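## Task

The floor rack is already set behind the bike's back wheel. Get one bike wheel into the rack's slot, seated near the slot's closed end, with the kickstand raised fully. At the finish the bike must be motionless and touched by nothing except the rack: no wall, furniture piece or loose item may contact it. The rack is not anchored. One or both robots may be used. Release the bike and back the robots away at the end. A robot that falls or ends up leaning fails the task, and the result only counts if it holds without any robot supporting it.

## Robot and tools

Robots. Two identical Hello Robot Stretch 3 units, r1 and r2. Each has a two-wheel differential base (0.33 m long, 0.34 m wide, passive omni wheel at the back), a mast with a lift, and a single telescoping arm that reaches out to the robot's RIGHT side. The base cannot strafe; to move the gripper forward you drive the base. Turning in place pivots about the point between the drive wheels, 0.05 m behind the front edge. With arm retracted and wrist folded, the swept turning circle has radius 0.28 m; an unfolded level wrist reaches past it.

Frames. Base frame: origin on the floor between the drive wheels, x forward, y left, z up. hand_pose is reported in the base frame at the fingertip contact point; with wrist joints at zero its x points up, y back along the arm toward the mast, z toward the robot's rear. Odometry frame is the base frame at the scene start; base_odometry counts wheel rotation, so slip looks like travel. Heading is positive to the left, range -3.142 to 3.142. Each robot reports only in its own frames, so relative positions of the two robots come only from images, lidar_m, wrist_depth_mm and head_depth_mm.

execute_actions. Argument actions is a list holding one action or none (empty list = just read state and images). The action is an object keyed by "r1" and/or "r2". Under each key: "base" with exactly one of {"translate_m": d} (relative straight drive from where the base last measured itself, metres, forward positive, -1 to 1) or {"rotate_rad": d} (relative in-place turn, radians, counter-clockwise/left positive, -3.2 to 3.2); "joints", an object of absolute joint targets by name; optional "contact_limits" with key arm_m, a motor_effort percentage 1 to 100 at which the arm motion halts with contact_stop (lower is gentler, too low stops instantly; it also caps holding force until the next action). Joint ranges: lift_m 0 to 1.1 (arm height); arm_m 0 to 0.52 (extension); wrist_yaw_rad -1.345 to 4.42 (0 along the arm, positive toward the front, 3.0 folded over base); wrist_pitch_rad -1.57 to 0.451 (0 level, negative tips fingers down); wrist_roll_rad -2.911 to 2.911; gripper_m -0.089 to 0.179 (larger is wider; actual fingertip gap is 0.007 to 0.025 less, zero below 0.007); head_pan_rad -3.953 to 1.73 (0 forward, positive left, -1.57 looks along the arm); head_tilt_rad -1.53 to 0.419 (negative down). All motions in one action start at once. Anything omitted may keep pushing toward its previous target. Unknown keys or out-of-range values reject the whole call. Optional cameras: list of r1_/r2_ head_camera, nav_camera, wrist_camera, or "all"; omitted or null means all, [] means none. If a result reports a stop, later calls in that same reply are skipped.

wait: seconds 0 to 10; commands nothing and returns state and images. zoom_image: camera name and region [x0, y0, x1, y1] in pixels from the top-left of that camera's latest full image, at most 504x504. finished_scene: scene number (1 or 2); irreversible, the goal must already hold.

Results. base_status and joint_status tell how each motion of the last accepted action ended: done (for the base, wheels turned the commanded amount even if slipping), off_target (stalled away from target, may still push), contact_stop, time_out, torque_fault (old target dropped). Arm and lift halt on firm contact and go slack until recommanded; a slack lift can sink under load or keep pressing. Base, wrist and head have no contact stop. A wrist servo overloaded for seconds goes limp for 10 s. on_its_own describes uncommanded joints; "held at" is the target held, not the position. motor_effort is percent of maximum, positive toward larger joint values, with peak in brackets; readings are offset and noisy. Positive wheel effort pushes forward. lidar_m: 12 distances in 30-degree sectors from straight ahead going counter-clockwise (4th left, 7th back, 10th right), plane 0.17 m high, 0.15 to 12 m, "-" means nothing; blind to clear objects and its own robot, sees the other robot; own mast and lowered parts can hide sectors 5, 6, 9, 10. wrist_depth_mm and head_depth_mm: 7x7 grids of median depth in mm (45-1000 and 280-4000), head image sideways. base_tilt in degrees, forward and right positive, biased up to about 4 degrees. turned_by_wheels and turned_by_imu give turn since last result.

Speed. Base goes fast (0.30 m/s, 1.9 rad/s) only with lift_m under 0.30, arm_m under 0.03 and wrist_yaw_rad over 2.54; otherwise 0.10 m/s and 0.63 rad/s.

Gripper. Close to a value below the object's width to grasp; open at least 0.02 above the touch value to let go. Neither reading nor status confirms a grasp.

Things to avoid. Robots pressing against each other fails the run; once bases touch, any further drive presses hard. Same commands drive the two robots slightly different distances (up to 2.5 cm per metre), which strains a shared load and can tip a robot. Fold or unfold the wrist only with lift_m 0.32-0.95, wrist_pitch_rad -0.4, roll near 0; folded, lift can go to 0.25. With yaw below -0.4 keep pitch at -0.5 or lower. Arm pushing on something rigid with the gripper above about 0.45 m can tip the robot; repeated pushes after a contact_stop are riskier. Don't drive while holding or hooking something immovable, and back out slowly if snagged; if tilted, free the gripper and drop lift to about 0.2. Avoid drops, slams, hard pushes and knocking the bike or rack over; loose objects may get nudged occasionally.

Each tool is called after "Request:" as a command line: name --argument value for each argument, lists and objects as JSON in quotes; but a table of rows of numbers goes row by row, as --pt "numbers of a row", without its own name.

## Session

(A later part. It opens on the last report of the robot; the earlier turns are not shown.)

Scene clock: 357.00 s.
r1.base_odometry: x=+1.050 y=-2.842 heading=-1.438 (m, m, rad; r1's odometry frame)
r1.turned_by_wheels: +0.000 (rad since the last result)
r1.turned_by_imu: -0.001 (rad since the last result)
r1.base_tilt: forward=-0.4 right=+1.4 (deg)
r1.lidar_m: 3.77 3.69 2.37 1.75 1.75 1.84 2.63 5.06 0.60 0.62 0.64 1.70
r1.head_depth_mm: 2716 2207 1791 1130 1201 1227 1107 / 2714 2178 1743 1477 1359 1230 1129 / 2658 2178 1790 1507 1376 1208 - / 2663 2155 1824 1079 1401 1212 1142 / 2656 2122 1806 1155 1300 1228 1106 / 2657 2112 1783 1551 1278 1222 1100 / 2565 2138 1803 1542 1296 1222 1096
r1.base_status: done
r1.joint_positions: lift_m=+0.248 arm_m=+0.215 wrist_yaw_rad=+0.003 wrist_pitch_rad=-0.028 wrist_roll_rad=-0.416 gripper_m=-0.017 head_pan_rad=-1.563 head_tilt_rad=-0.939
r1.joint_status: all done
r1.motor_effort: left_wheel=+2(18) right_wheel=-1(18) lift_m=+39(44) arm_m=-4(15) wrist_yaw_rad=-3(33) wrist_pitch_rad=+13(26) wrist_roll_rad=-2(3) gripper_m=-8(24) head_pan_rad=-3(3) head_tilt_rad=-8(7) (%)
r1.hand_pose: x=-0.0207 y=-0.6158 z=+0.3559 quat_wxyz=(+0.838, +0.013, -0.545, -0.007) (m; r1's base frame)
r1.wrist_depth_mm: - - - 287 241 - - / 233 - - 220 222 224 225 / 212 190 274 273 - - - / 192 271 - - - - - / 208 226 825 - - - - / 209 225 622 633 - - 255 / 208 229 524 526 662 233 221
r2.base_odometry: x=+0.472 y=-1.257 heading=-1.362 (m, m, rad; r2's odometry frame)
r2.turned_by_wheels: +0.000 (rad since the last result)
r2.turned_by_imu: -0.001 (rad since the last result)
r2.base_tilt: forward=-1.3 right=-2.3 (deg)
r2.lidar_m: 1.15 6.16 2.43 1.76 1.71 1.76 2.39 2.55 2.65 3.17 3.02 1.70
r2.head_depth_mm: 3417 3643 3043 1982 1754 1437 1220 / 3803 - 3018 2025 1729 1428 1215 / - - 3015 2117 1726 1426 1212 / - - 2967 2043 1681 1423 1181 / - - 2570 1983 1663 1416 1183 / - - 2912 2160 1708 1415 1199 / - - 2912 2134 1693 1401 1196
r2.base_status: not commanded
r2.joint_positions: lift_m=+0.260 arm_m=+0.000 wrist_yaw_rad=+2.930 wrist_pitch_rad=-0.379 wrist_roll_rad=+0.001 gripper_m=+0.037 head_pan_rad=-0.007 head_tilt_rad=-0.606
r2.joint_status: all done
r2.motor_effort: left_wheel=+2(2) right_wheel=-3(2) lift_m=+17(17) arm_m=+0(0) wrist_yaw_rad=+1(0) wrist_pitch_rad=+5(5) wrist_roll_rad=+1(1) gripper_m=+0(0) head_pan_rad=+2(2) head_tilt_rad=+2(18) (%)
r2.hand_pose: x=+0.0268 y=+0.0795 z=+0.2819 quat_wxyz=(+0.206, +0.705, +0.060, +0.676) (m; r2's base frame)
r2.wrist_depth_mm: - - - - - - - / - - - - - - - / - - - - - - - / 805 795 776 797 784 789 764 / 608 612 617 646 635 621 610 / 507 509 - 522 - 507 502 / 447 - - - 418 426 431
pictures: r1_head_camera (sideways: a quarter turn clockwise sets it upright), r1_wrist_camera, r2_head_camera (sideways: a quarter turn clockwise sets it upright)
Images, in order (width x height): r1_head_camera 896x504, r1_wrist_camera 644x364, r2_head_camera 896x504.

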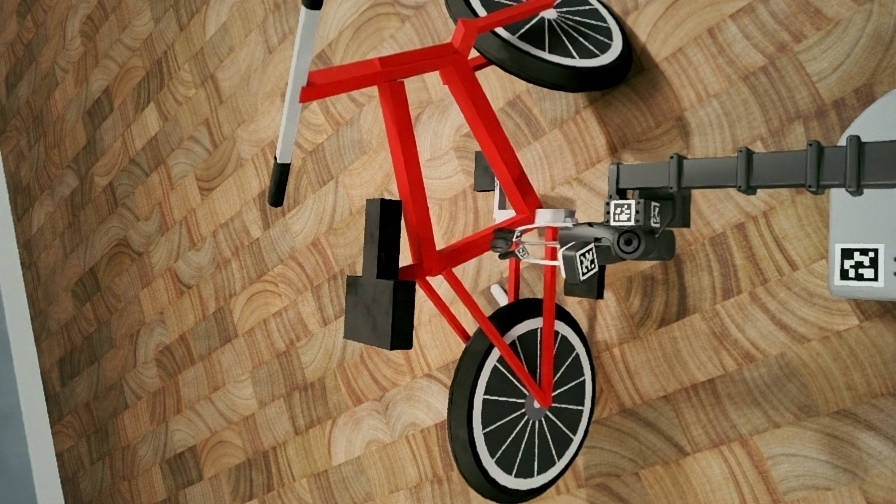

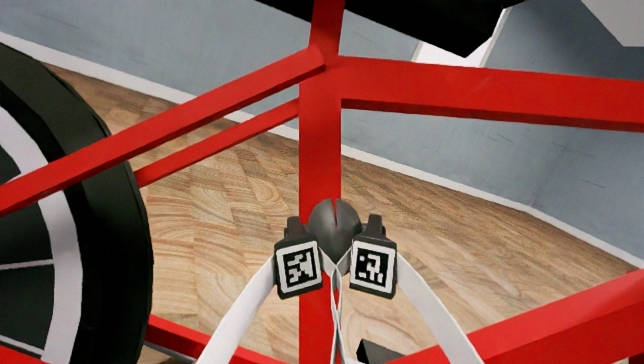

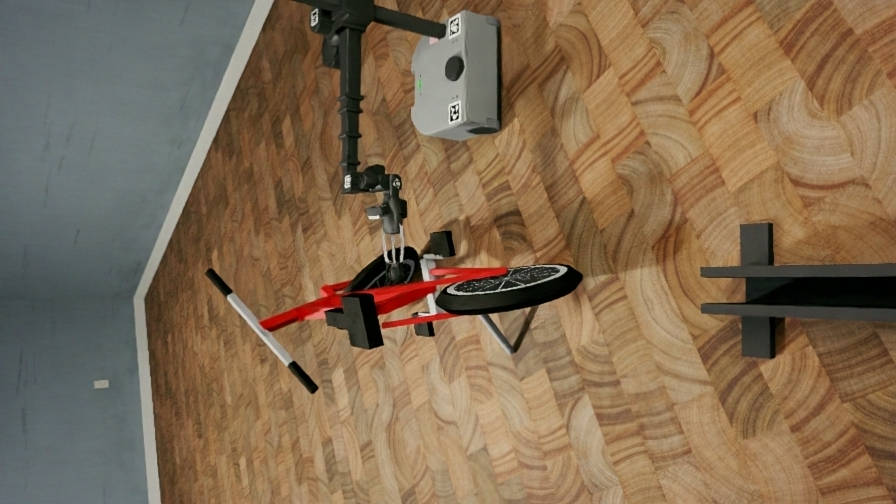

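Request:
execute_actions --actions '[{"r1": {"joints": {"arm_m": 0.12, "gripper_m": 0.1}}}]' --cameras '[]'

Request:
execute_actions --actions '[{"r1": {"base": {"translate_m": -0.14}, "joints": {"lift_m": 0.75, "wrist_pitch_rad": -1.57, "wrist_roll_rad": 1.57}}}]' --cameras '[]'

Scene clock: 389.50 s.
r1.base_odometry: x=+1.050 y=-2.842 heading=-1.438 (m, m, rad; r1's odometry frame)
r1.turned_by_wheels: +0.000 (rad since the last result)
r1.turned_by_imu: +0.000 (rad since the last result)
r1.base_tilt: forward=-0.4 right=+1.5 (deg)
r1.lidar_m: 3.78 3.71 2.36 1.76 1.75 1.85 2.63 5.07 0.60 0.63 0.64 1.70
r1.head_depth_mm: 2721 2182 1794 1129 1196 1233 1113 / 2734 2188 1749 1498 1358 1233 1128 / 2657 2170 1779 1512 1348 1255 - / 2681 2195 1808 1099 1331 1206 1138 / 2655 2147 1823 1154 1304 1212 1104 / 2632 2139 1791 1556 1273 1219 1102 / 2528 2130 1786 1540 1303 1211 1098
r1.base_status: not commanded
r1.joint_positions: lift_m=+0.248 arm_m=+0.120 wrist_yaw_rad=+0.002 wrist_pitch_rad=-0.027 wrist_roll_rad=-0.416 gripper_m=+0.100 head_pan_rad=-1.563 head_tilt_rad=-0.939
r1.joint_status: all done
r1.motor_effort: left_wheel=+2(2) right_wheel=-1(1) lift_m=+39(39) arm_m=-4(3) wrist_yaw_rad=-3(2) wrist_pitch_rad=+13(13) wrist_roll_rad=-2(2) gripper_m=+0(81) head_pan_rad=-3(3) head_tilt_rad=-7(7) (%)
r1.hand_pose: x=-0.0209 y=-0.5208 z=+0.3561 quat_wxyz=(+0.838, +0.012, -0.545, -0.007) (m; r1's base frame)
r1.wrist_depth_mm: - - - 326 311 - - / 299 - - 310 314 - - / 298 300 365 - - - 318 / 297 300 - - - - 336 / 299 297 869 978 - - 313 / 298 298 580 679 329 313 367 / 297 271 271 308 413 832 302
r2.base_odometry: x=+0.472 y=-1.257 heading=-1.362 (m, m, rad; r2's odometry frame)
r2.turned_by_wheels: +0.000 (rad since the last result)
r2.turned_by_imu: -0.001 (rad since the last result)
r2.base_tilt: forward=-1.4 right=-2.3 (deg)
r2.lidar_m: 1.15 6.13 2.43 1.77 1.71 1.76 2.39 2.56 2.65 3.18 3.02 1.69
r2.head_depth_mm: 3397 3596 3066 1987 1747 1440 1218 / 3805 - 3018 2020 1743 1431 1214 / - - 2978 2108 1737 1425 1216 / - - 3016 2029 1669 1420 1181 / - - 2535 1975 1672 1413 1182 / - - 2915 2161 1703 1404 1200 / - - 2918 2155 1698 1404 1199
r2.base_status: not commanded
r2.joint_positions: lift_m=+0.260 arm_m=+0.000 wrist_yaw_rad=+2.930 wrist_pitch_rad=-0.379 wrist_roll_rad=+0.001 gripper_m=+0.037 head_pan_rad=-0.007 head_tilt_rad=-0.606
r2.joint_status: not commanded
r2.motor_effort: left_wheel=+2(2) right_wheel=-3(3) lift_m=+17(17) arm_m=+0(0) wrist_yaw_rad=+0(0) wrist_pitch_rad=+5(5) wrist_roll_rad=+1(1) gripper_m=+0(0) head_pan_rad=+2(3) head_tilt_rad=+2(2) (%)
r2.hand_pose: x=+0.0268 y=+0.0795 z=+0.2819 quat_wxyz=(+0.206, +0.705, +0.060, +0.676) (m; r2's base frame)
r2.wrist_depth_mm: - - - - - - - / - - - - - - - / - - - - - - - / 783 795 784 772 785 780 770 / 614 617 604 632 632 618 619 / 511 502 - 519 - 499 503 / 445 - - - 419 429 429
pictures: none
No camera images: the call's "cameras" was empty. Leave "cameras" out to get every camera's image.

Scene clock: 394.90 s.
r1.base_odometry: x=+1.031 y=-2.703 heading=-1.438 (m, m, rad; r1's odometry frame)
r1.turned_by_wheels: +0.000 (rad since the last result)
r1.turned_by_imu: -0.001 (rad since the last result)
r1.base_tilt: forward=-0.5 right=+1.4 (deg)
r1.lidar_m: 3.92 3.82 2.28 1.72 1.70 1.78 2.53 4.93 0.55 0.68 0.66 1.84
r1.head_depth_mm: 2755 2186 1851 1625 - - - / 2695 2198 1787 1641 - 1232 1121 / 2669 2161 1756 1305 - 1226 1145 / 2686 2168 1776 1527 - 1231 1137 / 2694 2155 1809 1125 1327 1224 1101 / 2618 2138 1807 1151 1286 1224 1100 / 2651 2138 1793 1163 1282 1215 1092
r1.base_status: done
r1.joint_positions: lift_m=+0.749 arm_m=+0.120 wrist_yaw_rad=+0.002 wrist_pitch_rad=-1.540 wrist_roll_rad=+1.564 gripper_m=+0.100 head_pan_rad=-1.563 head_tilt_rad=-0.939
r1.joint_status: all done
joint sent to its limit — the command would take r1.wrist_pitch_rad past its lower limit, so that joint was sent only as far as its limit.
r1.motor_effort: left_wheel=+2(4) right_wheel=-1(6) lift_m=+39(41) arm_m=-4(4) wrist_yaw_rad=-2(1) wrist_pitch_rad=-5(12) wrist_roll_rad=+2(3) gripper_m=+0(1) head_pan_rad=-4(4) head_tilt_rad=-7(7) (%)
r1.hand_pose: x=-0.0216 y=-0.2489 z=+0.6311 quat_wxyz=(+0.004, +0.003, -0.718, -0.696) (m; r1's base frame)
r1.wrist_depth_mm: 447 560 733 725 703 700 697 / 629 556 740 745 - - 725 / 489 777 771 766 - - 735 / 818 805 803 790 776 774 762 / 847 625 824 804 799 775 798 / 500 708 848 834 826 800 802 / 902 633 868 877 872 852 842
r2.base_odometry: x=+0.472 y=-1.257 heading=-1.362 (m, m, rad; r2's odometry frame)
r2.turned_by_wheels: +0.000 (rad since the last result)
r2.turned_by_imu: -0.001 (rad since the last result)
r2.base_tilt: forward=-1.4 right=-2.3 (deg)
r2.lidar_m: 1.15 6.13 2.43 1.76 1.71 1.76 2.40 2.56 2.65 3.16 3.02 1.83
r2.head_depth_mm: 3385 3658 2920 2076 1761 1440 1223 / 3811 - 3054 2032 1731 1434 1224 / - - 3013 2194 1749 1427 1214 / - - 2955 2115 1678 1424 1186 / - - 2542 1989 1675 1413 1174 / - - 2943 2168 1713 1410 1200 / - - 2892 2151 1697 1403 1198
r2.base_status: not commanded
r2.joint_positions: lift_m=+0.260 arm_m=+0.000 wrist_yaw_rad=+2.930 wrist_pitch_rad=-0.379 wrist_roll_rad=+0.001 gripper_m=+0.037 head_pan_rad=-0.007 head_tilt_rad=-0.606
r2.joint_status: not commanded
r2.motor_effort: left_wheel=+2(2) right_wheel=-3(3) lift_m=+17(17) arm_m=+0(0) wrist_yaw_rad=+0(0) wrist_pitch_rad=+5(5) wrist_roll_rad=+1(1) gripper_m=+1(1) head_pan_rad=+2(2) head_tilt_rad=+2(2) (%)
r2.hand_pose: x=+0.0268 y=+0.0795 z=+0.2819 quat_wxyz=(+0.206, +0.705, +0.060, +0.676) (m; r2's base frame)
r2.wrist_depth_mm: - - - - - - - / - - - - - - - / - - - - - - - / 802 786 781 780 781 789 788 / 615 617 625 639 650 608 607 / 503 499 - 525 - 502 504 / 451 - - - 410 429 424
pictures: none
No camera images: the call's "cameras" was empty. Leave "cameras" out to get every camera's image.

Request:
execute_actions --actions '[{"r1": {"base": {"rotate_rad": -0.5}}}]' --cameras '[]'

Request:
execute_actions --actions '[{"r1": {"base": {"translate_m": 0.27}}}]' --cameras '[]'

Request:
execute_actions --actions '[{"r1": {"base": {"rotate_rad": 0.5}}}]' --cameras '[]'

Request:
execute_actions --actions '[{"r1": {"base": {"translate_m": -0.237}, "joints": {"arm_m": 0.46}}}]' --cameras '["r1_wrist_camera", "r1_head_camera"]'

Scene clock: 429.13 s.
r1.base_odometry: x=+1.031 y=-2.703 heading=-1.938 (m, m, rad; r1's odometry frame)
r1.turned_by_wheels: -0.500 (rad since the last result)
r1.turned_by_imu: -0.493 (rad since the last result)
r1.base_tilt: forward=-0.4 right=+1.4 (deg)
r1.lidar_m: 1.83 3.88 3.81 2.22 1.72 1.69 1.79 2.60 4.92 0.54 0.69 0.66
r1.head_depth_mm: 2725 2184 1848 1617 - - - / 2706 2188 1827 1657 - 1229 1119 / 2666 2149 1823 1658 - 1230 1142 / 2687 2152 1808 1300 - 1228 1140 / 2679 2146 1765 1187 1304 1223 1104 / 2648 2158 1768 1098 1346 1224 1100 / 2663 2147 1720 1480 1134 1199 1097
r1.base_status: done
r1.joint_positions: lift_m=+0.749 arm_m=+0.120 wrist_yaw_rad=+0.002 wrist_pitch_rad=-1.540 wrist_roll_rad=+1.564 gripper_m=+0.100 head_pan_rad=-1.563 head_tilt_rad=-0.939
r1.joint_status: not commanded
r1.motor_effort: left_wheel=+3(8) right_wheel=-1(5) lift_m=+39(39) arm_m=-3(4) wrist_yaw_rad=-2(2) wrist_pitch_rad=-6(6) wrist_roll_rad=+2(2) gripper_m=+0(0) head_pan_rad=-3(4) head_tilt_rad=-8(7) (%)
r1.hand_pose: x=-0.0216 y=-0.2489 z=+0.6311 quat_wxyz=(+0.004, +0.003, -0.718, -0.696) (m; r1's base frame)
r1.wrist_depth_mm: 741 734 739 718 702 703 705 / 775 762 756 741 - - 713 / 792 779 767 758 - - 738 / 598 658 784 804 774 767 749 / 512 571 814 819 815 793 779 / 491 850 852 850 839 815 810 / 919 889 646 857 862 833 827
r2.base_odometry: x=+0.472 y=-1.257 heading=-1.362 (m, m, rad; r2's odometry frame)
r2.turned_by_wheels: +0.000 (rad since the last result)
r2.turned_by_imu: -0.001 (rad since the last result)
r2.base_tilt: forward=-1.4 right=-2.4 (deg)
r2.lidar_m: 1.15 6.16 2.43 1.76 1.71 1.76 2.39 2.56 2.65 3.17 3.02 1.83
r2.head_depth_mm: 3385 3592 3063 2058 1743 1441 1220 / 3813 - 3032 2066 1743 1433 1212 / - - 3023 2200 1730 1431 1211 / - - 2990 2102 1675 1423 1184 / - - 2541 1991 1664 1415 1178 / - - 2925 2151 1714 1412 1206 / - - 2910 2141 1695 1411 1195
r2.base_status: not commanded
r2.joint_positions: lift_m=+0.260 arm_m=+0.000 wrist_yaw_rad=+2.930 wrist_pitch_rad=-0.379 wrist_roll_rad=+0.001 gripper_m=+0.037 head_pan_rad=-0.007 head_tilt_rad=-0.606
r2.joint_status: not commanded
r2.motor_effort: left_wheel=+2(2) right_wheel=-3(3) lift_m=+17(17) arm_m=+0(0) wrist_yaw_rad=+0(0) wrist_pitch_rad=+5(5) wrist_roll_rad=+1(1) gripper_m=-1(1) head_pan_rad=+2(2) head_tilt_rad=+2(2) (%)
r2.hand_pose: x=+0.0268 y=+0.0795 z=+0.2819 quat_wxyz=(+0.206, +0.705, +0.060, +0.676) (m; r2's base frame)
r2.wrist_depth_mm: - - - - - - - / - - - - - - - / - - - - - - - / 781 768 779 767 787 780 771 / 634 617 612 627 649 604 598 / 513 504 - 536 - 495 502 / 442 - - - 413 426 431
pictures: none
No camera images: the call's "cameras" was empty. Leave "cameras" out to get every camera's image.

Scene clock: 433.40 s.
r1.base_odometry: x=+0.934 y=-2.955 heading=-1.938 (m, m, rad; r1's odometry frame)
r1.turned_by_wheels: +0.000 (rad since the last result)
r1.turned_by_imu: +0.001 (rad since the last result)
r1.base_tilt: forward=-0.4 right=+1.4 (deg)
r1.lidar_m: 1.56 3.76 3.68 2.52 1.90 1.91 2.03 2.94 0.56 0.58 0.49 0.51
r1.head_depth_mm: 2700 2229 1846 1608 - - - / 2675 2182 1801 1656 - 1233 1122 / 2698 2175 1781 1334 - 1236 1139 / 2661 2157 1736 1488 - 1229 1138 / 2652 2160 1769 1498 1221 1187 1105 / 2623 2131 1794 966 1166 1179 1107 / 2648 2139 1802 928 1022 1124 1099
r1.base_status: done
r1.joint_positions: lift_m=+0.749 arm_m=+0.120 wrist_yaw_rad=+0.002 wrist_pitch_rad=-1.540 wrist_roll_rad=+1.564 gripper_m=+0.100 head_pan_rad=-1.563 head_tilt_rad=-0.939
r1.joint_status: not commanded
r1.motor_effort: left_wheel=+3(8) right_wheel=-2(3) lift_m=+39(39) arm_m=-4(3) wrist_yaw_rad=-1(3) wrist_pitch_rad=-6(5) wrist_roll_rad=+2(2) gripper_m=+1(1) head_pan_rad=-3(3) head_tilt_rad=-6(8) (%)
r1.hand_pose: x=-0.0216 y=-0.2489 z=+0.6311 quat_wxyz=(+0.004, +0.003, -0.718, -0.696) (m; r1's base frame)
r1.wrist_depth_mm: 597 730 725 717 704 701 689 / 469 557 743 750 - - 715 / 487 783 768 774 - - 733 / 812 589 806 785 785 770 754 / 845 824 590 824 794 792 778 / 379 860 631 830 815 814 802 / 390 472 579 771 874 848 828
r2.base_odometry: x=+0.472 y=-1.257 heading=-1.362 (m, m, rad; r2's odometry frame)
r2.turned_by_wheels: +0.000 (rad since the last result)
r2.turned_by_imu: -0.001 (rad since the last result)
r2.base_tilt: forward=-1.4 right=-2.3 (deg)
r2.lidar_m: 1.15 6.12 2.43 1.77 1.71 1.76 2.38 2.56 2.64 3.15 3.01 1.56
r2.head_depth_mm: 3400 3580 2924 2065 1741 1432 1221 / 3813 - 3049 1932 1733 1436 1221 / - - 3024 2195 1739 1425 1216 / - - 2973 2117 1672 1415 1182 / - - 2562 1973 1672 1419 1180 / - - 2959 2151 1701 1407 1202 / - - 2938 2145 1701 1399 1197
r2.base_status: not commanded
r2.joint_positions: lift_m=+0.260 arm_m=+0.000 wrist_yaw_rad=+2.930 wrist_pitch_rad=-0.379 wrist_roll_rad=+0.001 gripper_m=+0.037 head_pan_rad=-0.007 head_tilt_rad=-0.606
r2.joint_status: not commanded
r2.motor_effort: left_wheel=+2(2) right_wheel=-3(3) lift_m=+17(17) arm_m=+0(0) wrist_yaw_rad=+0(0) wrist_pitch_rad=+5(5) wrist_roll_rad=+1(1) gripper_m=+0(1) head_pan_rad=+2(2) head_tilt_rad=+2(2) (%)
r2.hand_pose: x=+0.0268 y=+0.0795 z=+0.2819 quat_wxyz=(+0.206, +0.705, +0.060, +0.676) (m; r2's base frame)
r2.wrist_depth_mm: - - - - - - - / - - - - - - - / - - - - - - - / 793 780 794 765 766 786 777 / 624 624 621 648 631 611 617 / 508 505 - 532 - 501 508 / 447 - - - 417 431 431
pictures: none
No camera images: the call's "cameras" was empty. Leave "cameras" out to get every camera's image.

Scene clock: 435.13 s.
r1.base_odometry: x=+0.934 y=-2.955 heading=-1.438 (m, m, rad; r1's odometry frame)
r1.turned_by_wheels: +0.500 (rad since the last result)
r1.turned_by_imu: +0.492 (rad since the last result)
r1.base_tilt: forward=-0.4 right=+1.4 (deg)
r1.lidar_m: 3.76 3.68 2.57 1.94 1.90 2.01 2.87 0.56 0.56 0.49 0.51 1.56
r1.head_depth_mm: 2756 2184 1836 1578 - - - / 2677 2180 1830 1666 - 1235 1121 / 2673 2181 1813 1660 - 1208 1138 / 2686 2154 1820 962 - 1226 1135 / 2643 2138 1821 1567 1091 1217 1107 / 2587 2135 1791 1560 1087 1220 1098 / 2474 2157 1798 1552 1344 1218 1097
r1.base_status: done
r1.joint_positions: lift_m=+0.749 arm_m=+0.120 wrist_yaw_rad=+0.002 wrist_pitch_rad=-1.540 wrist_roll_rad=+1.564 gripper_m=+0.100 head_pan_rad=-1.563 head_tilt_rad=-0.939
r1.joint_status: not commanded
r1.motor_effort: left_wheel=-2(7) right_wheel=+2(5) lift_m=+39(39) arm_m=-3(4) wrist_yaw_rad=-2(2) wrist_pitch_rad=-5(6) wrist_roll_rad=+2(2) gripper_m=+0(1) head_pan_rad=-3(3) head_tilt_rad=-7(9) (%)
r1.hand_pose: x=-0.0216 y=-0.2489 z=+0.6311 quat_wxyz=(+0.004, +0.003, -0.718, -0.696) (m; r1's base frame)
r1.wrist_depth_mm: 754 591 727 719 712 708 697 / 771 602 739 738 - - 714 / 365 782 585 770 - - 736 / 820 795 696 796 782 788 750 / 837 545 813 811 831 776 775 / 885 515 852 847 820 803 814 / 905 889 883 862 856 846 840
r2.base_odometry: x=+0.472 y=-1.257 heading=-1.362 (m, m, rad; r2's odometry frame)
r2.turned_by_wheels: +0.000 (rad since the last result)
r2.turned_by_imu: +0.000 (rad since the last result)
r2.base_tilt: forward=-1.4 right=-2.3 (deg)
r2.lidar_m: 1.15 6.15 2.43 1.76 1.71 1.76 2.38 2.56 2.65 3.16 3.02 1.56
r2.head_depth_mm: 3401 1543 2887 2134 1750 1444 1222 / 3789 - 3030 1938 1744 1428 1212 / - - 2864 2119 1728 1432 1210 / - - 2991 2112 1671 1422 1191 / - - 2556 1984 1662 1414 1177 / - - 2943 2159 1708 1406 1198 / - - 2889 2140 1699 1409 1198
r2.base_status: not commanded
r2.joint_positions: lift_m=+0.260 arm_m=+0.000 wrist_yaw_rad=+2.930 wrist_pitch_rad=-0.379 wrist_roll_rad=+0.001 gripper_m=+0.037 head_pan_rad=-0.007 head_tilt_rad=-0.606
r2.joint_status: not commanded
r2.motor_effort: left_wheel=+2(2) right_wheel=-2(3) lift_m=+17(17) arm_m=+0(0) wrist_yaw_rad=+0(0) wrist_pitch_rad=+5(5) wrist_roll_rad=+1(1) gripper_m=+1(0) head_pan_rad=+2(2) head_tilt_rad=+2(2) (%)
r2.hand_pose: x=+0.0268 y=+0.0795 z=+0.2819 quat_wxyz=(+0.206, +0.705, +0.060, +0.676) (m; r2's base frame)
r2.wrist_depth_mm: - - - - - - - / - - - - - - - / - - - - - - - / 796 783 786 771 744 779 789 / 612 617 626 638 647 602 616 / 505 511 - 520 - 500 500 / 444 - - - 417 431 430
pictures: none
No camera images: the call's "cameras" was empty. Leave "cameras" out to get every camera's image.

Scene clock: 438.93 s.
r1.base_odometry: x=+0.903 y=-2.720 heading=-1.438 (m, m, rad; r1's odometry frame)
r1.turned_by_wheels: +0.000 (rad since the last result)
r1.turned_by_imu: -0.001 (rad since the last result)
r1.base_tilt: forward=-0.4 right=+1.4 (deg)
r1.lidar_m: 3.98 3.89 2.43 1.84 1.82 1.90 2.71 4.86 0.43 0.56 0.54 0.70
r1.head_depth_mm: 2722 2208 1868 1578 - - - / 2723 2242 - 1557 1038 1188 1116 / 2694 - 1760 1483 1333 1200 1136 / 2667 2160 1730 1529 1308 1218 1132 / 2655 2153 1798 971 1161 1203 1108 / 2628 2159 1822 965 1122 1202 1101 / 2529 2151 1793 1524 1091 1221 1102
r1.base_status: done
r1.joint_positions: lift_m=+0.749 arm_m=+0.460 wrist_yaw_rad=+0.001 wrist_pitch_rad=-1.540 wrist_roll_rad=+1.565 gripper_m=+0.100 head_pan_rad=-1.563 head_tilt_rad=-0.939
r1.joint_status: all done
r1.motor_effort: left_wheel=-3(8) right_wheel=+2(4) lift_m=+40(39) arm_m=+4(4) wrist_yaw_rad=+0(1) wrist_pitch_rad=-5(5) wrist_roll_rad=+2(2) gripper_m=+1(1) head_pan_rad=-3(4) head_tilt_rad=-8(8) (%)
r1.hand_pose: x=-0.0216 y=-0.5882 z=+0.6311 quat_wxyz=(+0.003, +0.002, -0.718, -0.696) (m; r1's base frame)
r1.wrist_depth_mm: 738 734 100 104 581 705 696 / 759 759 109 257 739 714 - / 790 788 127 435 755 752 - / 820 162 790 566 768 761 773 / 857 186 816 494 823 801 782 / 878 848 843 309 839 826 822 / 900 902 893 348 858 840 836
r2.base_odometry: x=+0.472 y=-1.257 heading=-1.362 (m, m, rad; r2's odometry frame)
r2.turned_by_wheels: +0.000 (rad since the last result)
r2.turned_by_imu: -0.001 (rad since the last result)
r2.base_tilt: forward=-1.4 right=-2.3 (deg)
r2.lidar_m: 1.15 6.15 2.44 1.77 1.70 1.76 2.40 2.56 2.64 3.17 3.01 1.91
r2.head_depth_mm: 3370 3488 2916 2233 1749 1439 1223 / 3818 - 3027 2056 1741 1430 1217 / - - 3043 2100 1729 1425 1211 / - - 2964 2104 1688 1427 1185 / - - 1986 1979 1670 1417 1178 / - - 2924 2157 1704 1410 1201 / - - 2919 2135 1699 1402 1193
r2.base_status: not commanded
r2.joint_positions: lift_m=+0.260 arm_m=+0.000 wrist_yaw_rad=+2.930 wrist_pitch_rad=-0.379 wrist_roll_rad=+0.001 gripper_m=+0.037 head_pan_rad=-0.007 head_tilt_rad=-0.606
r2.joint_status: not commanded
r2.motor_effort: left_wheel=+2(2) right_wheel=-2(3) lift_m=+17(17) arm_m=+0(0) wrist_yaw_rad=+0(1) wrist_pitch_rad=+5(5) wrist_roll_rad=+1(1) gripper_m=+0(0) head_pan_rad=+2(2) head_tilt_rad=+2(2) (%)
r2.hand_pose: x=+0.0268 y=+0.0795 z=+0.2819 quat_wxyz=(+0.206, +0.705, +0.060, +0.676) (m; r2's base frame)
r2.wrist_depth_mm: - - - - - - - / - - - - - - - / - - - - - - - / 787 797 808 764 785 778 790 / 613 611 610 640 652 607 604 / 507 500 - 524 - 499 511 / 451 - - - 415 425 432
pictures: r1_head_camera (sideways: a quarter turn clockwise sets it upright), r1_wrist_camera
Images, in order (width x height): r1_head_camera 896x504, r1_wrist_camera 644x364.

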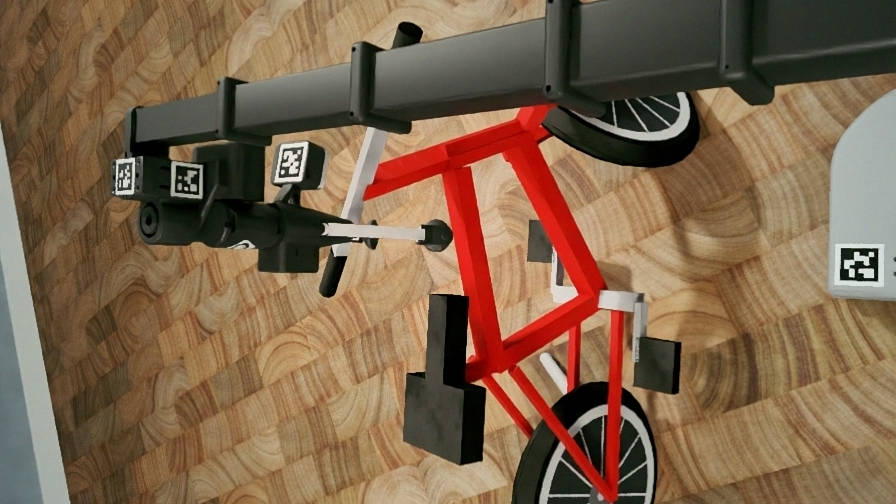

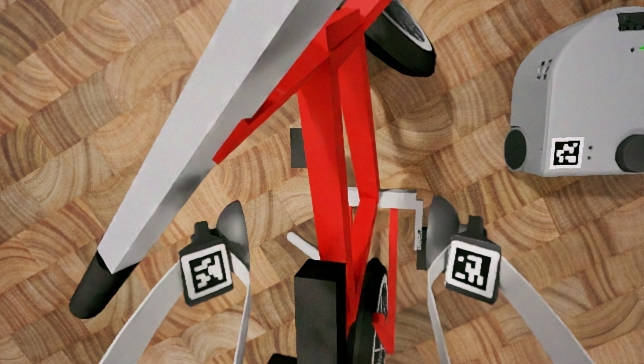

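Request:
execute_actions --actions '[{"r1": {"base": {"translate_m": 0.06}, "joints": {"lift_m": 0.66}}}]' --cameras '["r1_wrist_camera", "r1_head_camera"]'

Scene clock: 454.10 s.
r1.base_odometry: x=+0.911 y=-2.780 heading=-1.438 (m, m, rad; r1's odometry frame)
r1.turned_by_wheels: +0.000 (rad since the last result)
r1.turned_by_imu: +0.000 (rad since the last result)
r1.base_tilt: forward=-0.3 right=+1.5 (deg)
r1.lidar_m: 3.93 3.83 2.47 1.85 1.85 1.93 2.74 4.93 0.45 0.55 0.52 0.70
r1.head_depth_mm: 2722 2207 1834 1547 1114 1239 - / 2685 2176 1870 - - - - / 2661 2245 - 1561 1337 1227 1139 / 2688 2158 1859 1469 1241 1227 1137 / 2650 2146 1795 973 1187 1203 1108 / 2600 2149 1803 1077 1113 1220 1102 / 2541 2150 1777 1551 1097 1216 1097
r1.base_status: done
r1.joint_positions: lift_m=+0.661 arm_m=+0.460 wrist_yaw_rad=+0.001 wrist_pitch_rad=-1.540 wrist_roll_rad=+1.565 gripper_m=+0.100 head_pan_rad=-1.563 head_tilt_rad=-0.939
r1.joint_status: all done
r1.motor_effort: left_wheel=-3(4) right_wheel=+2(6) lift_m=+12(37) arm_m=+4(4) wrist_yaw_rad=-3(1) wrist_pitch_rad=-6(5) wrist_roll_rad=+2(2) gripper_m=+1(0) head_pan_rad=-4(3) head_tilt_rad=-7(7) (%)
r1.hand_pose: x=-0.0216 y=-0.5882 z=+0.5425 quat_wxyz=(+0.003, +0.002, -0.718, -0.696) (m; r1's base frame)
r1.wrist_depth_mm: 668 649 646 182 630 622 624 / 689 677 665 196 660 659 - / 703 708 688 215 670 657 - / 732 715 705 234 686 683 694 / 740 729 737 241 710 713 677 / 782 747 771 188 636 733 721 / 815 797 796 195 768 760 733
r2.base_odometry: x=+0.472 y=-1.257 heading=-1.362 (m, m, rad; r2's odometry frame)
r2.turned_by_wheels: +0.000 (rad since the last result)
r2.turned_by_imu: -0.001 (rad since the last result)
r2.base_tilt: forward=-1.4 right=-2.3 (deg)
r2.lidar_m: 1.15 6.11 2.43 1.77 1.71 1.76 2.39 2.56 2.65 3.16 3.03 1.85
r2.head_depth_mm: 3382 3436 2873 2210 1746 1435 1225 / 3794 - 3046 2018 1734 1431 1215 / - - 3009 2087 1733 1431 1210 / - - 2989 2111 1673 1423 1189 / - - 1952 1977 1670 1415 1178 / - - 2959 2158 1706 1409 1206 / - - 2947 2147 1702 1409 1193
r2.base_status: not commanded
r2.joint_positions: lift_m=+0.260 arm_m=+0.000 wrist_yaw_rad=+2.930 wrist_pitch_rad=-0.379 wrist_roll_rad=+0.001 gripper_m=+0.037 head_pan_rad=-0.007 head_tilt_rad=-0.606
r2.joint_status: not commanded
r2.motor_effort: left_wheel=+2(2) right_wheel=-3(2) lift_m=+17(17) arm_m=+0(0) wrist_yaw_rad=+0(0) wrist_pitch_rad=+5(5) wrist_roll_rad=+1(1) gripper_m=+0(0) head_pan_rad=+3(2) head_tilt_rad=+2(2) (%)
r2.hand_pose: x=+0.0268 y=+0.0795 z=+0.2819 quat_wxyz=(+0.206, +0.705, +0.060, +0.676) (m; r2's base frame)
r2.wrist_depth_mm: - - - - - - - / - - - - - - - / - - - - - - - / 788 773 772 793 771 770 791 / 628 611 616 645 635 606 612 / 510 507 - 520 - 513 500 / 445 - - - 414 429 428
pictures: r1_head_camera (sideways: a quarter turn clockwise sets it upright), r1_wrist_camera
Images, in order (width x height): r1_head_camera 896x504, r1_wrist_camera 644x364.

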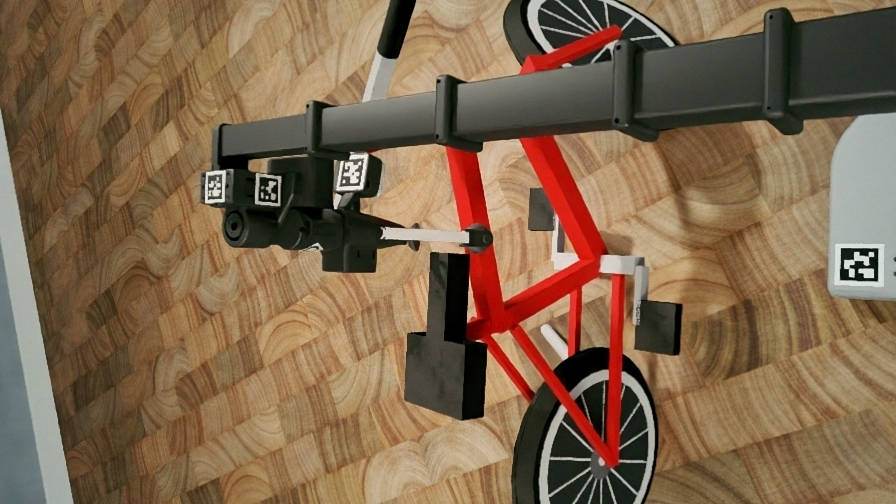

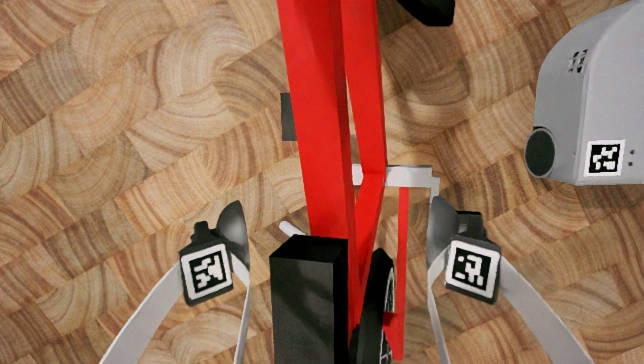

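Request:
execute_actions --actions '[{"r1": {"joints": {"lift_m": 0.57}}}]' --cameras '["r1_wrist_camera", "r1_head_camera"]'

Scene clock: 460.97 s.
r1.base_odometry: x=+0.911 y=-2.780 heading=-1.438 (m, m, rad; r1's odometry frame)
r1.turned_by_wheels: +0.000 (rad since the last result)
r1.turned_by_imu: +0.000 (rad since the last result)
r1.base_tilt: forward=-0.5 right=+1.5 (deg)
r1.lidar_m: 3.94 3.83 2.47 1.85 1.85 1.93 2.74 4.93 0.45 0.55 0.52 0.71
r1.head_depth_mm: 2664 2178 1836 1553 1123 1212 1118 / 2697 2189 1836 1549 1043 - - / 2710 2189 - 1511 1322 1230 1134 / 2713 2149 1849 976 1229 1222 1141 / 2677 2135 1815 974 1181 1205 1110 / 2592 2143 1794 1081 1106 1216 1106 / 2535 2122 1789 1557 1092 1220 1094
r1.base_status: not commanded
r1.joint_positions: lift_m=+0.571 arm_m=+0.460 wrist_yaw_rad=+0.001 wrist_pitch_rad=-1.540 wrist_roll_rad=+1.565 gripper_m=+0.100 head_pan_rad=-1.563 head_tilt_rad=-0.939
r1.joint_status: all done
r1.motor_effort: left_wheel=-3(3) right_wheel=+2(2) lift_m=+12(12) arm_m=+4(4) wrist_yaw_rad=-2(1) wrist_pitch_rad=-5(5) wrist_roll_rad=+2(2) gripper_m=+1(0) head_pan_rad=-3(3) head_tilt_rad=-6(7) (%)
r1.hand_pose: x=-0.0216 y=-0.5882 z=+0.4525 quat_wxyz=(+0.003, +0.002, -0.718, -0.696) (m; r1's base frame)
r1.wrist_depth_mm: 582 570 554 101 552 555 540 / 595 588 595 109 553 559 - / 611 609 598 119 588 581 - / 637 631 626 128 393 593 600 / 647 655 632 140 414 611 605 / 670 673 653 157 505 632 633 / 702 696 687 118 534 657 653
r2.base_odometry: x=+0.472 y=-1.257 heading=-1.362 (m, m, rad; r2's odometry frame)
r2.turned_by_wheels: +0.000 (rad since the last result)
r2.turned_by_imu: -0.001 (rad since the last result)
r2.base_tilt: forward=-1.4 right=-2.4 (deg)
r2.lidar_m: 1.15 6.15 2.43 1.77 1.71 1.76 2.39 2.55 2.65 3.18 3.01 1.85
r2.head_depth_mm: 3391 3421 2855 2216 1740 1435 1218 / 3792 - 3036 2015 1743 1439 1213 / - - 2992 2090 1739 1433 1209 / - - 2997 2109 1669 1423 1182 / - - 1935 1990 1667 1411 1179 / - - 2916 2176 1712 1416 1199 / - - 2913 2149 1691 1408 1199
r2.base_status: not commanded
r2.joint_positions: lift_m=+0.260 arm_m=+0.000 wrist_yaw_rad=+2.930 wrist_pitch_rad=-0.379 wrist_roll_rad=+0.001 gripper_m=+0.037 head_pan_rad=-0.007 head_tilt_rad=-0.606
r2.joint_status: not commanded
r2.motor_effort: left_wheel=+2(2) right_wheel=-2(3) lift_m=+17(17) arm_m=+0(0) wrist_yaw_rad=+0(0) wrist_pitch_rad=+5(5) wrist_roll_rad=+1(1) gripper_m=+0(0) head_pan_rad=+2(3) head_tilt_rad=+2(2) (%)
r2.hand_pose: x=+0.0268 y=+0.0795 z=+0.2819 quat_wxyz=(+0.206, +0.705, +0.060, +0.676) (m; r2's base frame)
r2.wrist_depth_mm: - - - - - - - / - - - - - - - / - - - - - - - / 786 777 771 786 782 770 792 / 615 617 606 645 643 622 616 / 505 506 - 534 - 502 507 / 451 - - - 420 428 429
pictures: r1_head_camera (sideways: a quarter turn clockwise sets it upright), r1_wrist_camera
Images, in order (width x height): r1_head_camera 896x504, r1_wrist_camera 644x364.

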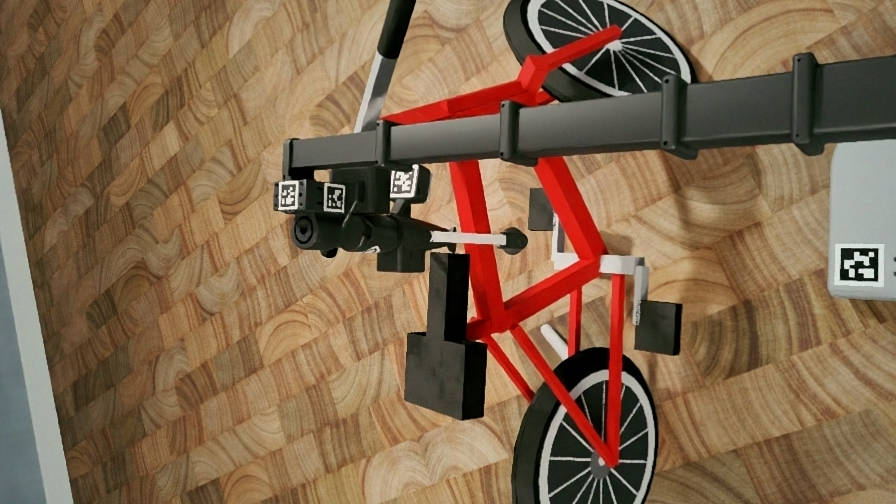

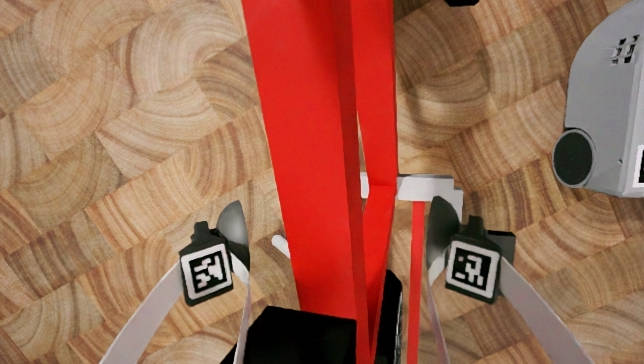

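Request:
execute_actions --actions '[{"r1": {"joints": {"lift_m": 0.548, "gripper_m": 0.06}}}]' --cameras '["r1_wrist_camera"]'

Request:
execute_actions --actions '[{"r1": {"joints": {"arm_m": 0.36}}}]' --cameras '["r1_wrist_camera", "r1_head_camera", "r2_head_camera"]'

Scene clock: 476.00 s.
r1.base_odometry: x=+0.911 y=-2.780 heading=-1.438 (m, m, rad; r1's odometry frame)
r1.turned_by_wheels: +0.000 (rad since the last result)
r1.turned_by_imu: +0.000 (rad since the last result)
r1.base_tilt: forward=-0.5 right=+1.5 (deg)
r1.lidar_m: 3.92 3.82 2.47 1.86 1.85 1.93 2.74 4.92 0.45 0.56 0.52 0.70
r1.head_depth_mm: 2742 2175 1847 1545 1115 1211 1115 / 2717 2191 1819 1497 1046 1162 - / 2689 2165 1923 1485 1332 1232 1145 / 2671 2168 1868 964 1223 1222 1140 / 2671 2165 1812 972 1171 1197 1104 / 2566 2131 1816 1075 1107 1226 1097 / 2560 2146 1804 1544 1097 1215 1102
r1.base_status: not commanded
r1.joint_positions: lift_m=+0.549 arm_m=+0.460 wrist_yaw_rad=+0.001 wrist_pitch_rad=-1.540 wrist_roll_rad=+1.565 gripper_m=+0.060 head_pan_rad=-1.563 head_tilt_rad=-0.939
r1.joint_status: all done
r1.motor_effort: left_wheel=-2(2) right_wheel=+2(2) lift_m=+11(12) arm_m=+3(4) wrist_yaw_rad=+0(1) wrist_pitch_rad=-5(5) wrist_roll_rad=+1(2) gripper_m=-2(79) head_pan_rad=-3(3) head_tilt_rad=-8(7) (%)
r1.hand_pose: x=-0.0216 y=-0.5882 z=+0.4306 quat_wxyz=(+0.003, +0.002, -0.718, -0.696) (m; r1's base frame)
r1.wrist_depth_mm: 561 548 88 82 528 531 523 / 579 572 568 88 546 541 539 / 599 590 577 95 555 569 - / 604 610 604 103 370 574 574 / 638 635 616 113 338 589 589 / 664 639 642 125 411 374 609 / 686 676 658 136 428 642 632
r2.base_odometry: x=+0.472 y=-1.257 heading=-1.362 (m, m, rad; r2's odometry frame)
r2.turned_by_wheels: +0.000 (rad since the last result)
r2.turned_by_imu: -0.001 (rad since the last result)
r2.base_tilt: forward=-1.4 right=-2.4 (deg)
r2.lidar_m: 1.15 6.13 2.43 1.77 1.71 1.76 2.40 2.56 2.65 3.17 3.02 1.85
r2.head_depth_mm: 3403 3442 2919 2210 1738 1437 1213 / 3857 - 3047 2011 1745 1441 1219 / - - 3003 2096 1736 1440 1216 / - - 2969 2092 1674 1424 1186 / - - 1939 1971 1671 1413 1180 / - - 2930 2159 1712 1403 1201 / - - 2937 2141 1691 1408 1198
r2.base_status: not commanded
r2.joint_positions: lift_m=+0.260 arm_m=+0.000 wrist_yaw_rad=+2.930 wrist_pitch_rad=-0.379 wrist_roll_rad=+0.001 gripper_m=+0.037 head_pan_rad=-0.007 head_tilt_rad=-0.606
r2.joint_status: not commanded
r2.motor_effort: left_wheel=+2(2) right_wheel=-2(3) lift_m=+17(17) arm_m=+0(0) wrist_yaw_rad=+0(0) wrist_pitch_rad=+5(5) wrist_roll_rad=+1(1) gripper_m=+0(0) head_pan_rad=+2(2) head_tilt_rad=+2(2) (%)
r2.hand_pose: x=+0.0268 y=+0.0795 z=+0.2819 quat_wxyz=(+0.206, +0.705, +0.060, +0.676) (m; r2's base frame)
r2.wrist_depth_mm: - - - - - - - / - - - - - - - / - - - - - - - / 761 787 775 780 776 779 779 / 615 623 623 633 634 611 616 / 506 511 - 525 - 499 512 / 446 - - - 421 430 433
pictures: r1_wrist_camera
Images, in order (width x height): r1_wrist_camera 644x364.

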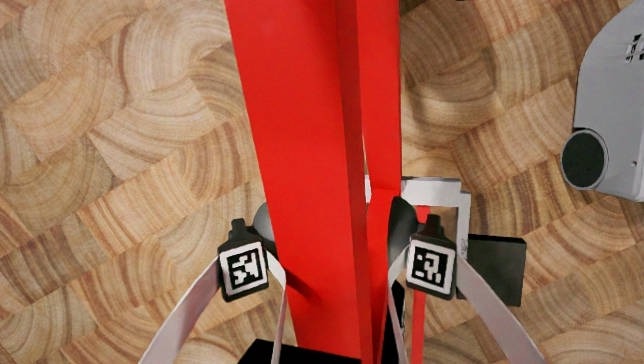

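Scene clock: 477.97 s.
r1.base_odometry: x=+0.911 y=-2.780 heading=-1.438 (m, m, rad; r1's odometry frame)
r1.turned_by_wheels: +0.001 (rad since the last result)
r1.turned_by_imu: +0.001 (rad since the last result)
r1.base_tilt: forward=-0.4 right=+1.4 (deg)
r1.lidar_m: 3.92 3.83 2.47 1.85 1.85 1.93 2.75 4.93 0.43 0.55 0.52 0.70
r1.head_depth_mm: 2744 2222 1850 1548 1109 1207 1121 / 2681 2173 1836 1228 1030 1130 - / 2684 2161 1872 - 1315 1232 1142 / 2668 2167 1814 1527 1222 1214 1141 / 2696 2137 1818 968 1299 1188 1111 / 2595 2138 1799 940 1113 1223 1101 / 2566 2115 1801 1553 1082 1219 1096
r1.base_status: not commanded
r1.joint_positions: lift_m=+0.549 arm_m=+0.361 wrist_yaw_rad=+0.015 wrist_pitch_rad=-1.345 wrist_roll_rad=+1.550 gripper_m=+0.061 head_pan_rad=-1.563 head_tilt_rad=-0.939
r1.joint_status: all done
r1.on_its_own: wrist_pitch_rad is at rest, and its effort (-99) is outside its rest range (-20 to +32)
r1.motor_effort: left_wheel=+12(14) right_wheel=-14(18) lift_m=+14(14) arm_m=-13(12) wrist_yaw_rad=-11(11) wrist_pitch_rad=-99(99) wrist_roll_rad=+8(8) gripper_m=-23(24) head_pan_rad=-3(3) head_tilt_rad=-7(7) (%)
r1.hand_pose: x=-0.0211 y=-0.5397 z=+0.4321 quat_wxyz=(+0.013, +0.012, -0.782, -0.623) (m; r1's base frame)
r1.wrist_depth_mm: 688 92 91 556 508 491 461 / 723 659 94 571 518 497 470 / 753 685 102 427 539 511 485 / 786 727 110 587 366 530 505 / 810 756 120 611 352 541 514 / 853 781 133 261 435 344 528 / 897 776 151 220 423 591 546
r2.base_odometry: x=+0.472 y=-1.257 heading=-1.362 (m, m, rad; r2's odometry frame)
r2.turned_by_wheels: +0.000 (rad since the last result)
r2.turned_by_imu: +0.000 (rad since the last result)
r2.base_tilt: forward=-1.5 right=-2.3 (deg)
r2.lidar_m: 1.14 6.13 2.43 1.76 1.71 1.76 2.39 2.56 2.65 3.18 3.02 1.85
r2.head_depth_mm: 3426 3401 2884 2223 1739 1433 1217 / 3824 - 3017 2010 1740 1431 1217 / - - 2988 2089 1726 1428 1211 / - - 2837 2017 1683 1426 1191 / - - 1959 2017 1676 1416 1180 / - - 2938 2170 1712 1410 1197 / - - 2913 2145 1702 1399 1190
r2.base_status: not commanded
r2.joint_positions: lift_m=+0.260 arm_m=+0.000 wrist_yaw_rad=+2.930 wrist_pitch_rad=-0.379 wrist_roll_rad=+0.001 gripper_m=+0.037 head_pan_rad=-0.007 head_tilt_rad=-0.606
r2.joint_status: not commanded
r2.motor_effort: left_wheel=+2(2) right_wheel=-2(3) lift_m=+17(17) arm_m=+0(0) wrist_yaw_rad=+0(1) wrist_pitch_rad=+5(5) wrist_roll_rad=+1(1) gripper_m=+0(0) head_pan_rad=+2(2) head_tilt_rad=+2(2) (%)
r2.hand_pose: x=+0.0268 y=+0.0795 z=+0.2819 quat_wxyz=(+0.206, +0.705, +0.060, +0.676) (m; r2's base frame)
r2.wrist_depth_mm: - - - - - - - / - - - - - - - / - - - - - - - / 793 802 777 772 761 762 760 / 619 611 618 652 633 606 610 / 505 509 - 519 - 498 508 / 454 - - - 415 428 429
pictures: r1_head_camera (sideways: a quarter turn clockwise sets it upright), r1_wrist_camera, r2_head_camera (sideways: a quarter turn clockwise sets it upright)
Images, in order (width x height): r1_head_camera 896x504, r1_wrist_camera 644x364, r2_head_camera 896x504.

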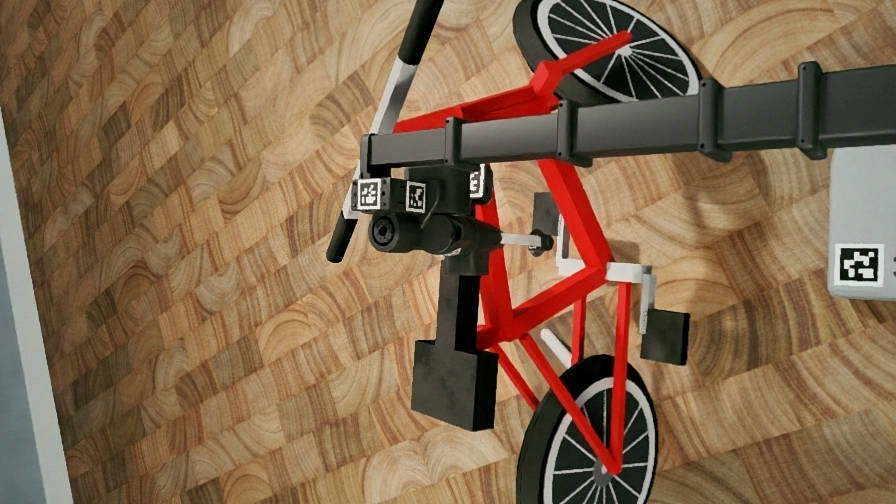

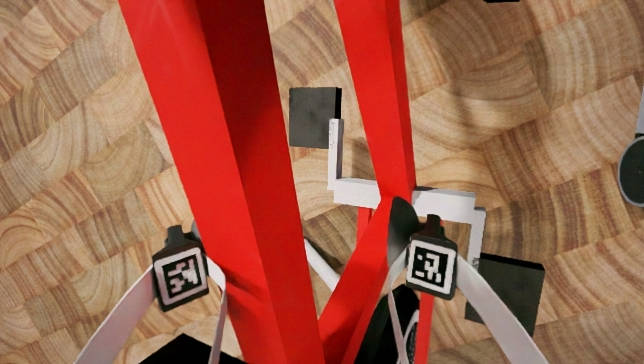

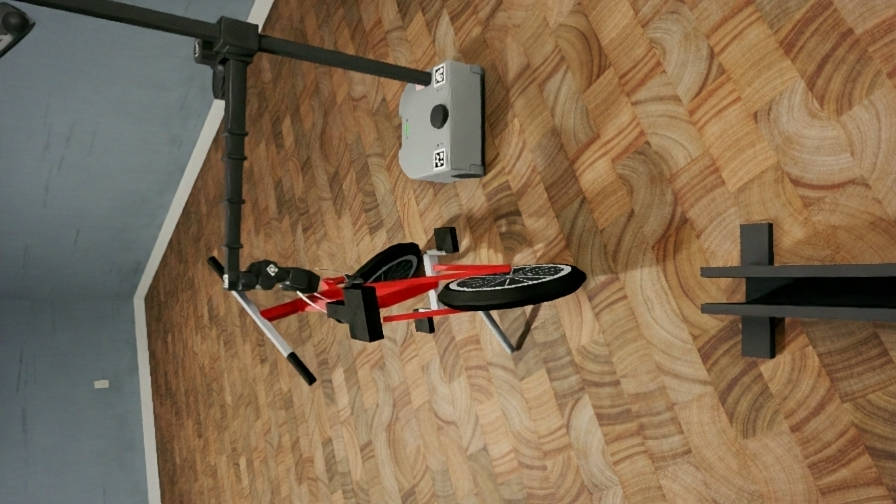

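The wrist pitch is saturating; release the load right away.

Request:
execute_actions --actions '[{"r1": {"joints": {"arm_m": 0.46}}}]' --cameras '[]'

Scene clock: 483.47 s.
r1.base_odometry: x=+0.911 y=-2.780 heading=-1.438 (m, m, rad; r1's odometry frame)
r1.turned_by_wheels: -0.001 (rad since the last result)
r1.turned_by_imu: -0.001 (rad since the last result)
r1.base_tilt: forward=-0.4 right=+1.4 (deg)
r1.lidar_m: 3.93 3.84 2.46 1.85 1.85 1.93 2.75 4.93 0.44 0.55 0.52 0.71
r1.head_depth_mm: 2736 2190 1840 1554 1127 1221 1114 / 2665 2188 1810 1515 1044 - - / 2678 2151 1912 1485 1312 1235 1144 / 2660 2172 1853 967 1200 1225 1136 / 2613 2149 1809 970 1307 1182 1108 / 2604 2121 1805 969 1107 1216 1102 / 2521 2132 1813 1546 1090 1223 1099
r1.base_status: not commanded
r1.joint_positions: lift_m=+0.549 arm_m=+0.460 wrist_yaw_rad=+0.003 wrist_pitch_rad=-1.539 wrist_roll_rad=+1.564 gripper_m=+0.060 head_pan_rad=-1.563 head_tilt_rad=-0.940
r1.joint_status: all done
r1.motor_effort: left_wheel=+0(11) right_wheel=+0(14) lift_m=+14(13) arm_m=+4(12) wrist_yaw_rad=-3(12) wrist_pitch_rad=-6(99) wrist_roll_rad=+2(8) gripper_m=+2(23) head_pan_rad=-3(4) head_tilt_rad=-6(7) (%)
r1.hand_pose: x=-0.0216 y=-0.5885 z=+0.4304 quat_wxyz=(+0.004, +0.003, -0.718, -0.696) (m; r1's base frame)
r1.wrist_depth_mm: 565 555 546 78 532 526 519 / 575 574 559 84 546 545 540 / 596 595 578 91 559 555 - / 620 602 597 99 372 579 571 / 638 623 613 108 345 589 587 / 655 643 644 121 406 374 610 / 678 674 662 135 529 645 626
r2.base_odometry: x=+0.472 y=-1.257 heading=-1.362 (m, m, rad; r2's odometry frame)
r2.turned_by_wheels: +0.000 (rad since the last result)
r2.turned_by_imu: -0.001 (rad since the last result)
r2.base_tilt: forward=-1.4 right=-2.3 (deg)
r2.lidar_m: 1.14 6.13 2.43 1.77 1.71 1.76 2.39 2.56 2.64 3.16 3.02 1.85
r2.head_depth_mm: 3383 3429 2911 2217 1750 1440 1221 / 3789 - 3021 2022 1743 1437 1214 / - - 3003 2085 1736 1434 1209 / - - 2997 2084 1677 1421 1185 / - - 1959 2020 1679 1428 1181 / - - 2918 2162 1708 1414 1203 / - - 2890 2132 1707 1402 1196
r2.base_status: not commanded
r2.joint_positions: lift_m=+0.260 arm_m=+0.000 wrist_yaw_rad=+2.930 wrist_pitch_rad=-0.379 wrist_roll_rad=+0.001 gripper_m=+0.037 head_pan_rad=-0.007 head_tilt_rad=-0.606
r2.joint_status: not commanded
r2.motor_effort: left_wheel=+2(2) right_wheel=-3(2) lift_m=+17(17) arm_m=+0(0) wrist_yaw_rad=+0(1) wrist_pitch_rad=+5(5) wrist_roll_rad=+1(1) gripper_m=+1(0) head_pan_rad=+2(1) head_tilt_rad=+2(2) (%)
r2.hand_pose: x=+0.0268 y=+0.0795 z=+0.2819 quat_wxyz=(+0.206, +0.705, +0.060, +0.676) (m; r2's base frame)
r2.wrist_depth_mm: - - - - - - - / - - - - - - - / - - - - - - - / 785 784 788 767 764 788 772 / 630 614 614 631 645 598 606 / 513 505 - 521 - 506 504 / 449 - - - 414 429 427
pictures: none
No camera images: the call's "cameras" was empty. Leave "cameras" out to get every camera's image.


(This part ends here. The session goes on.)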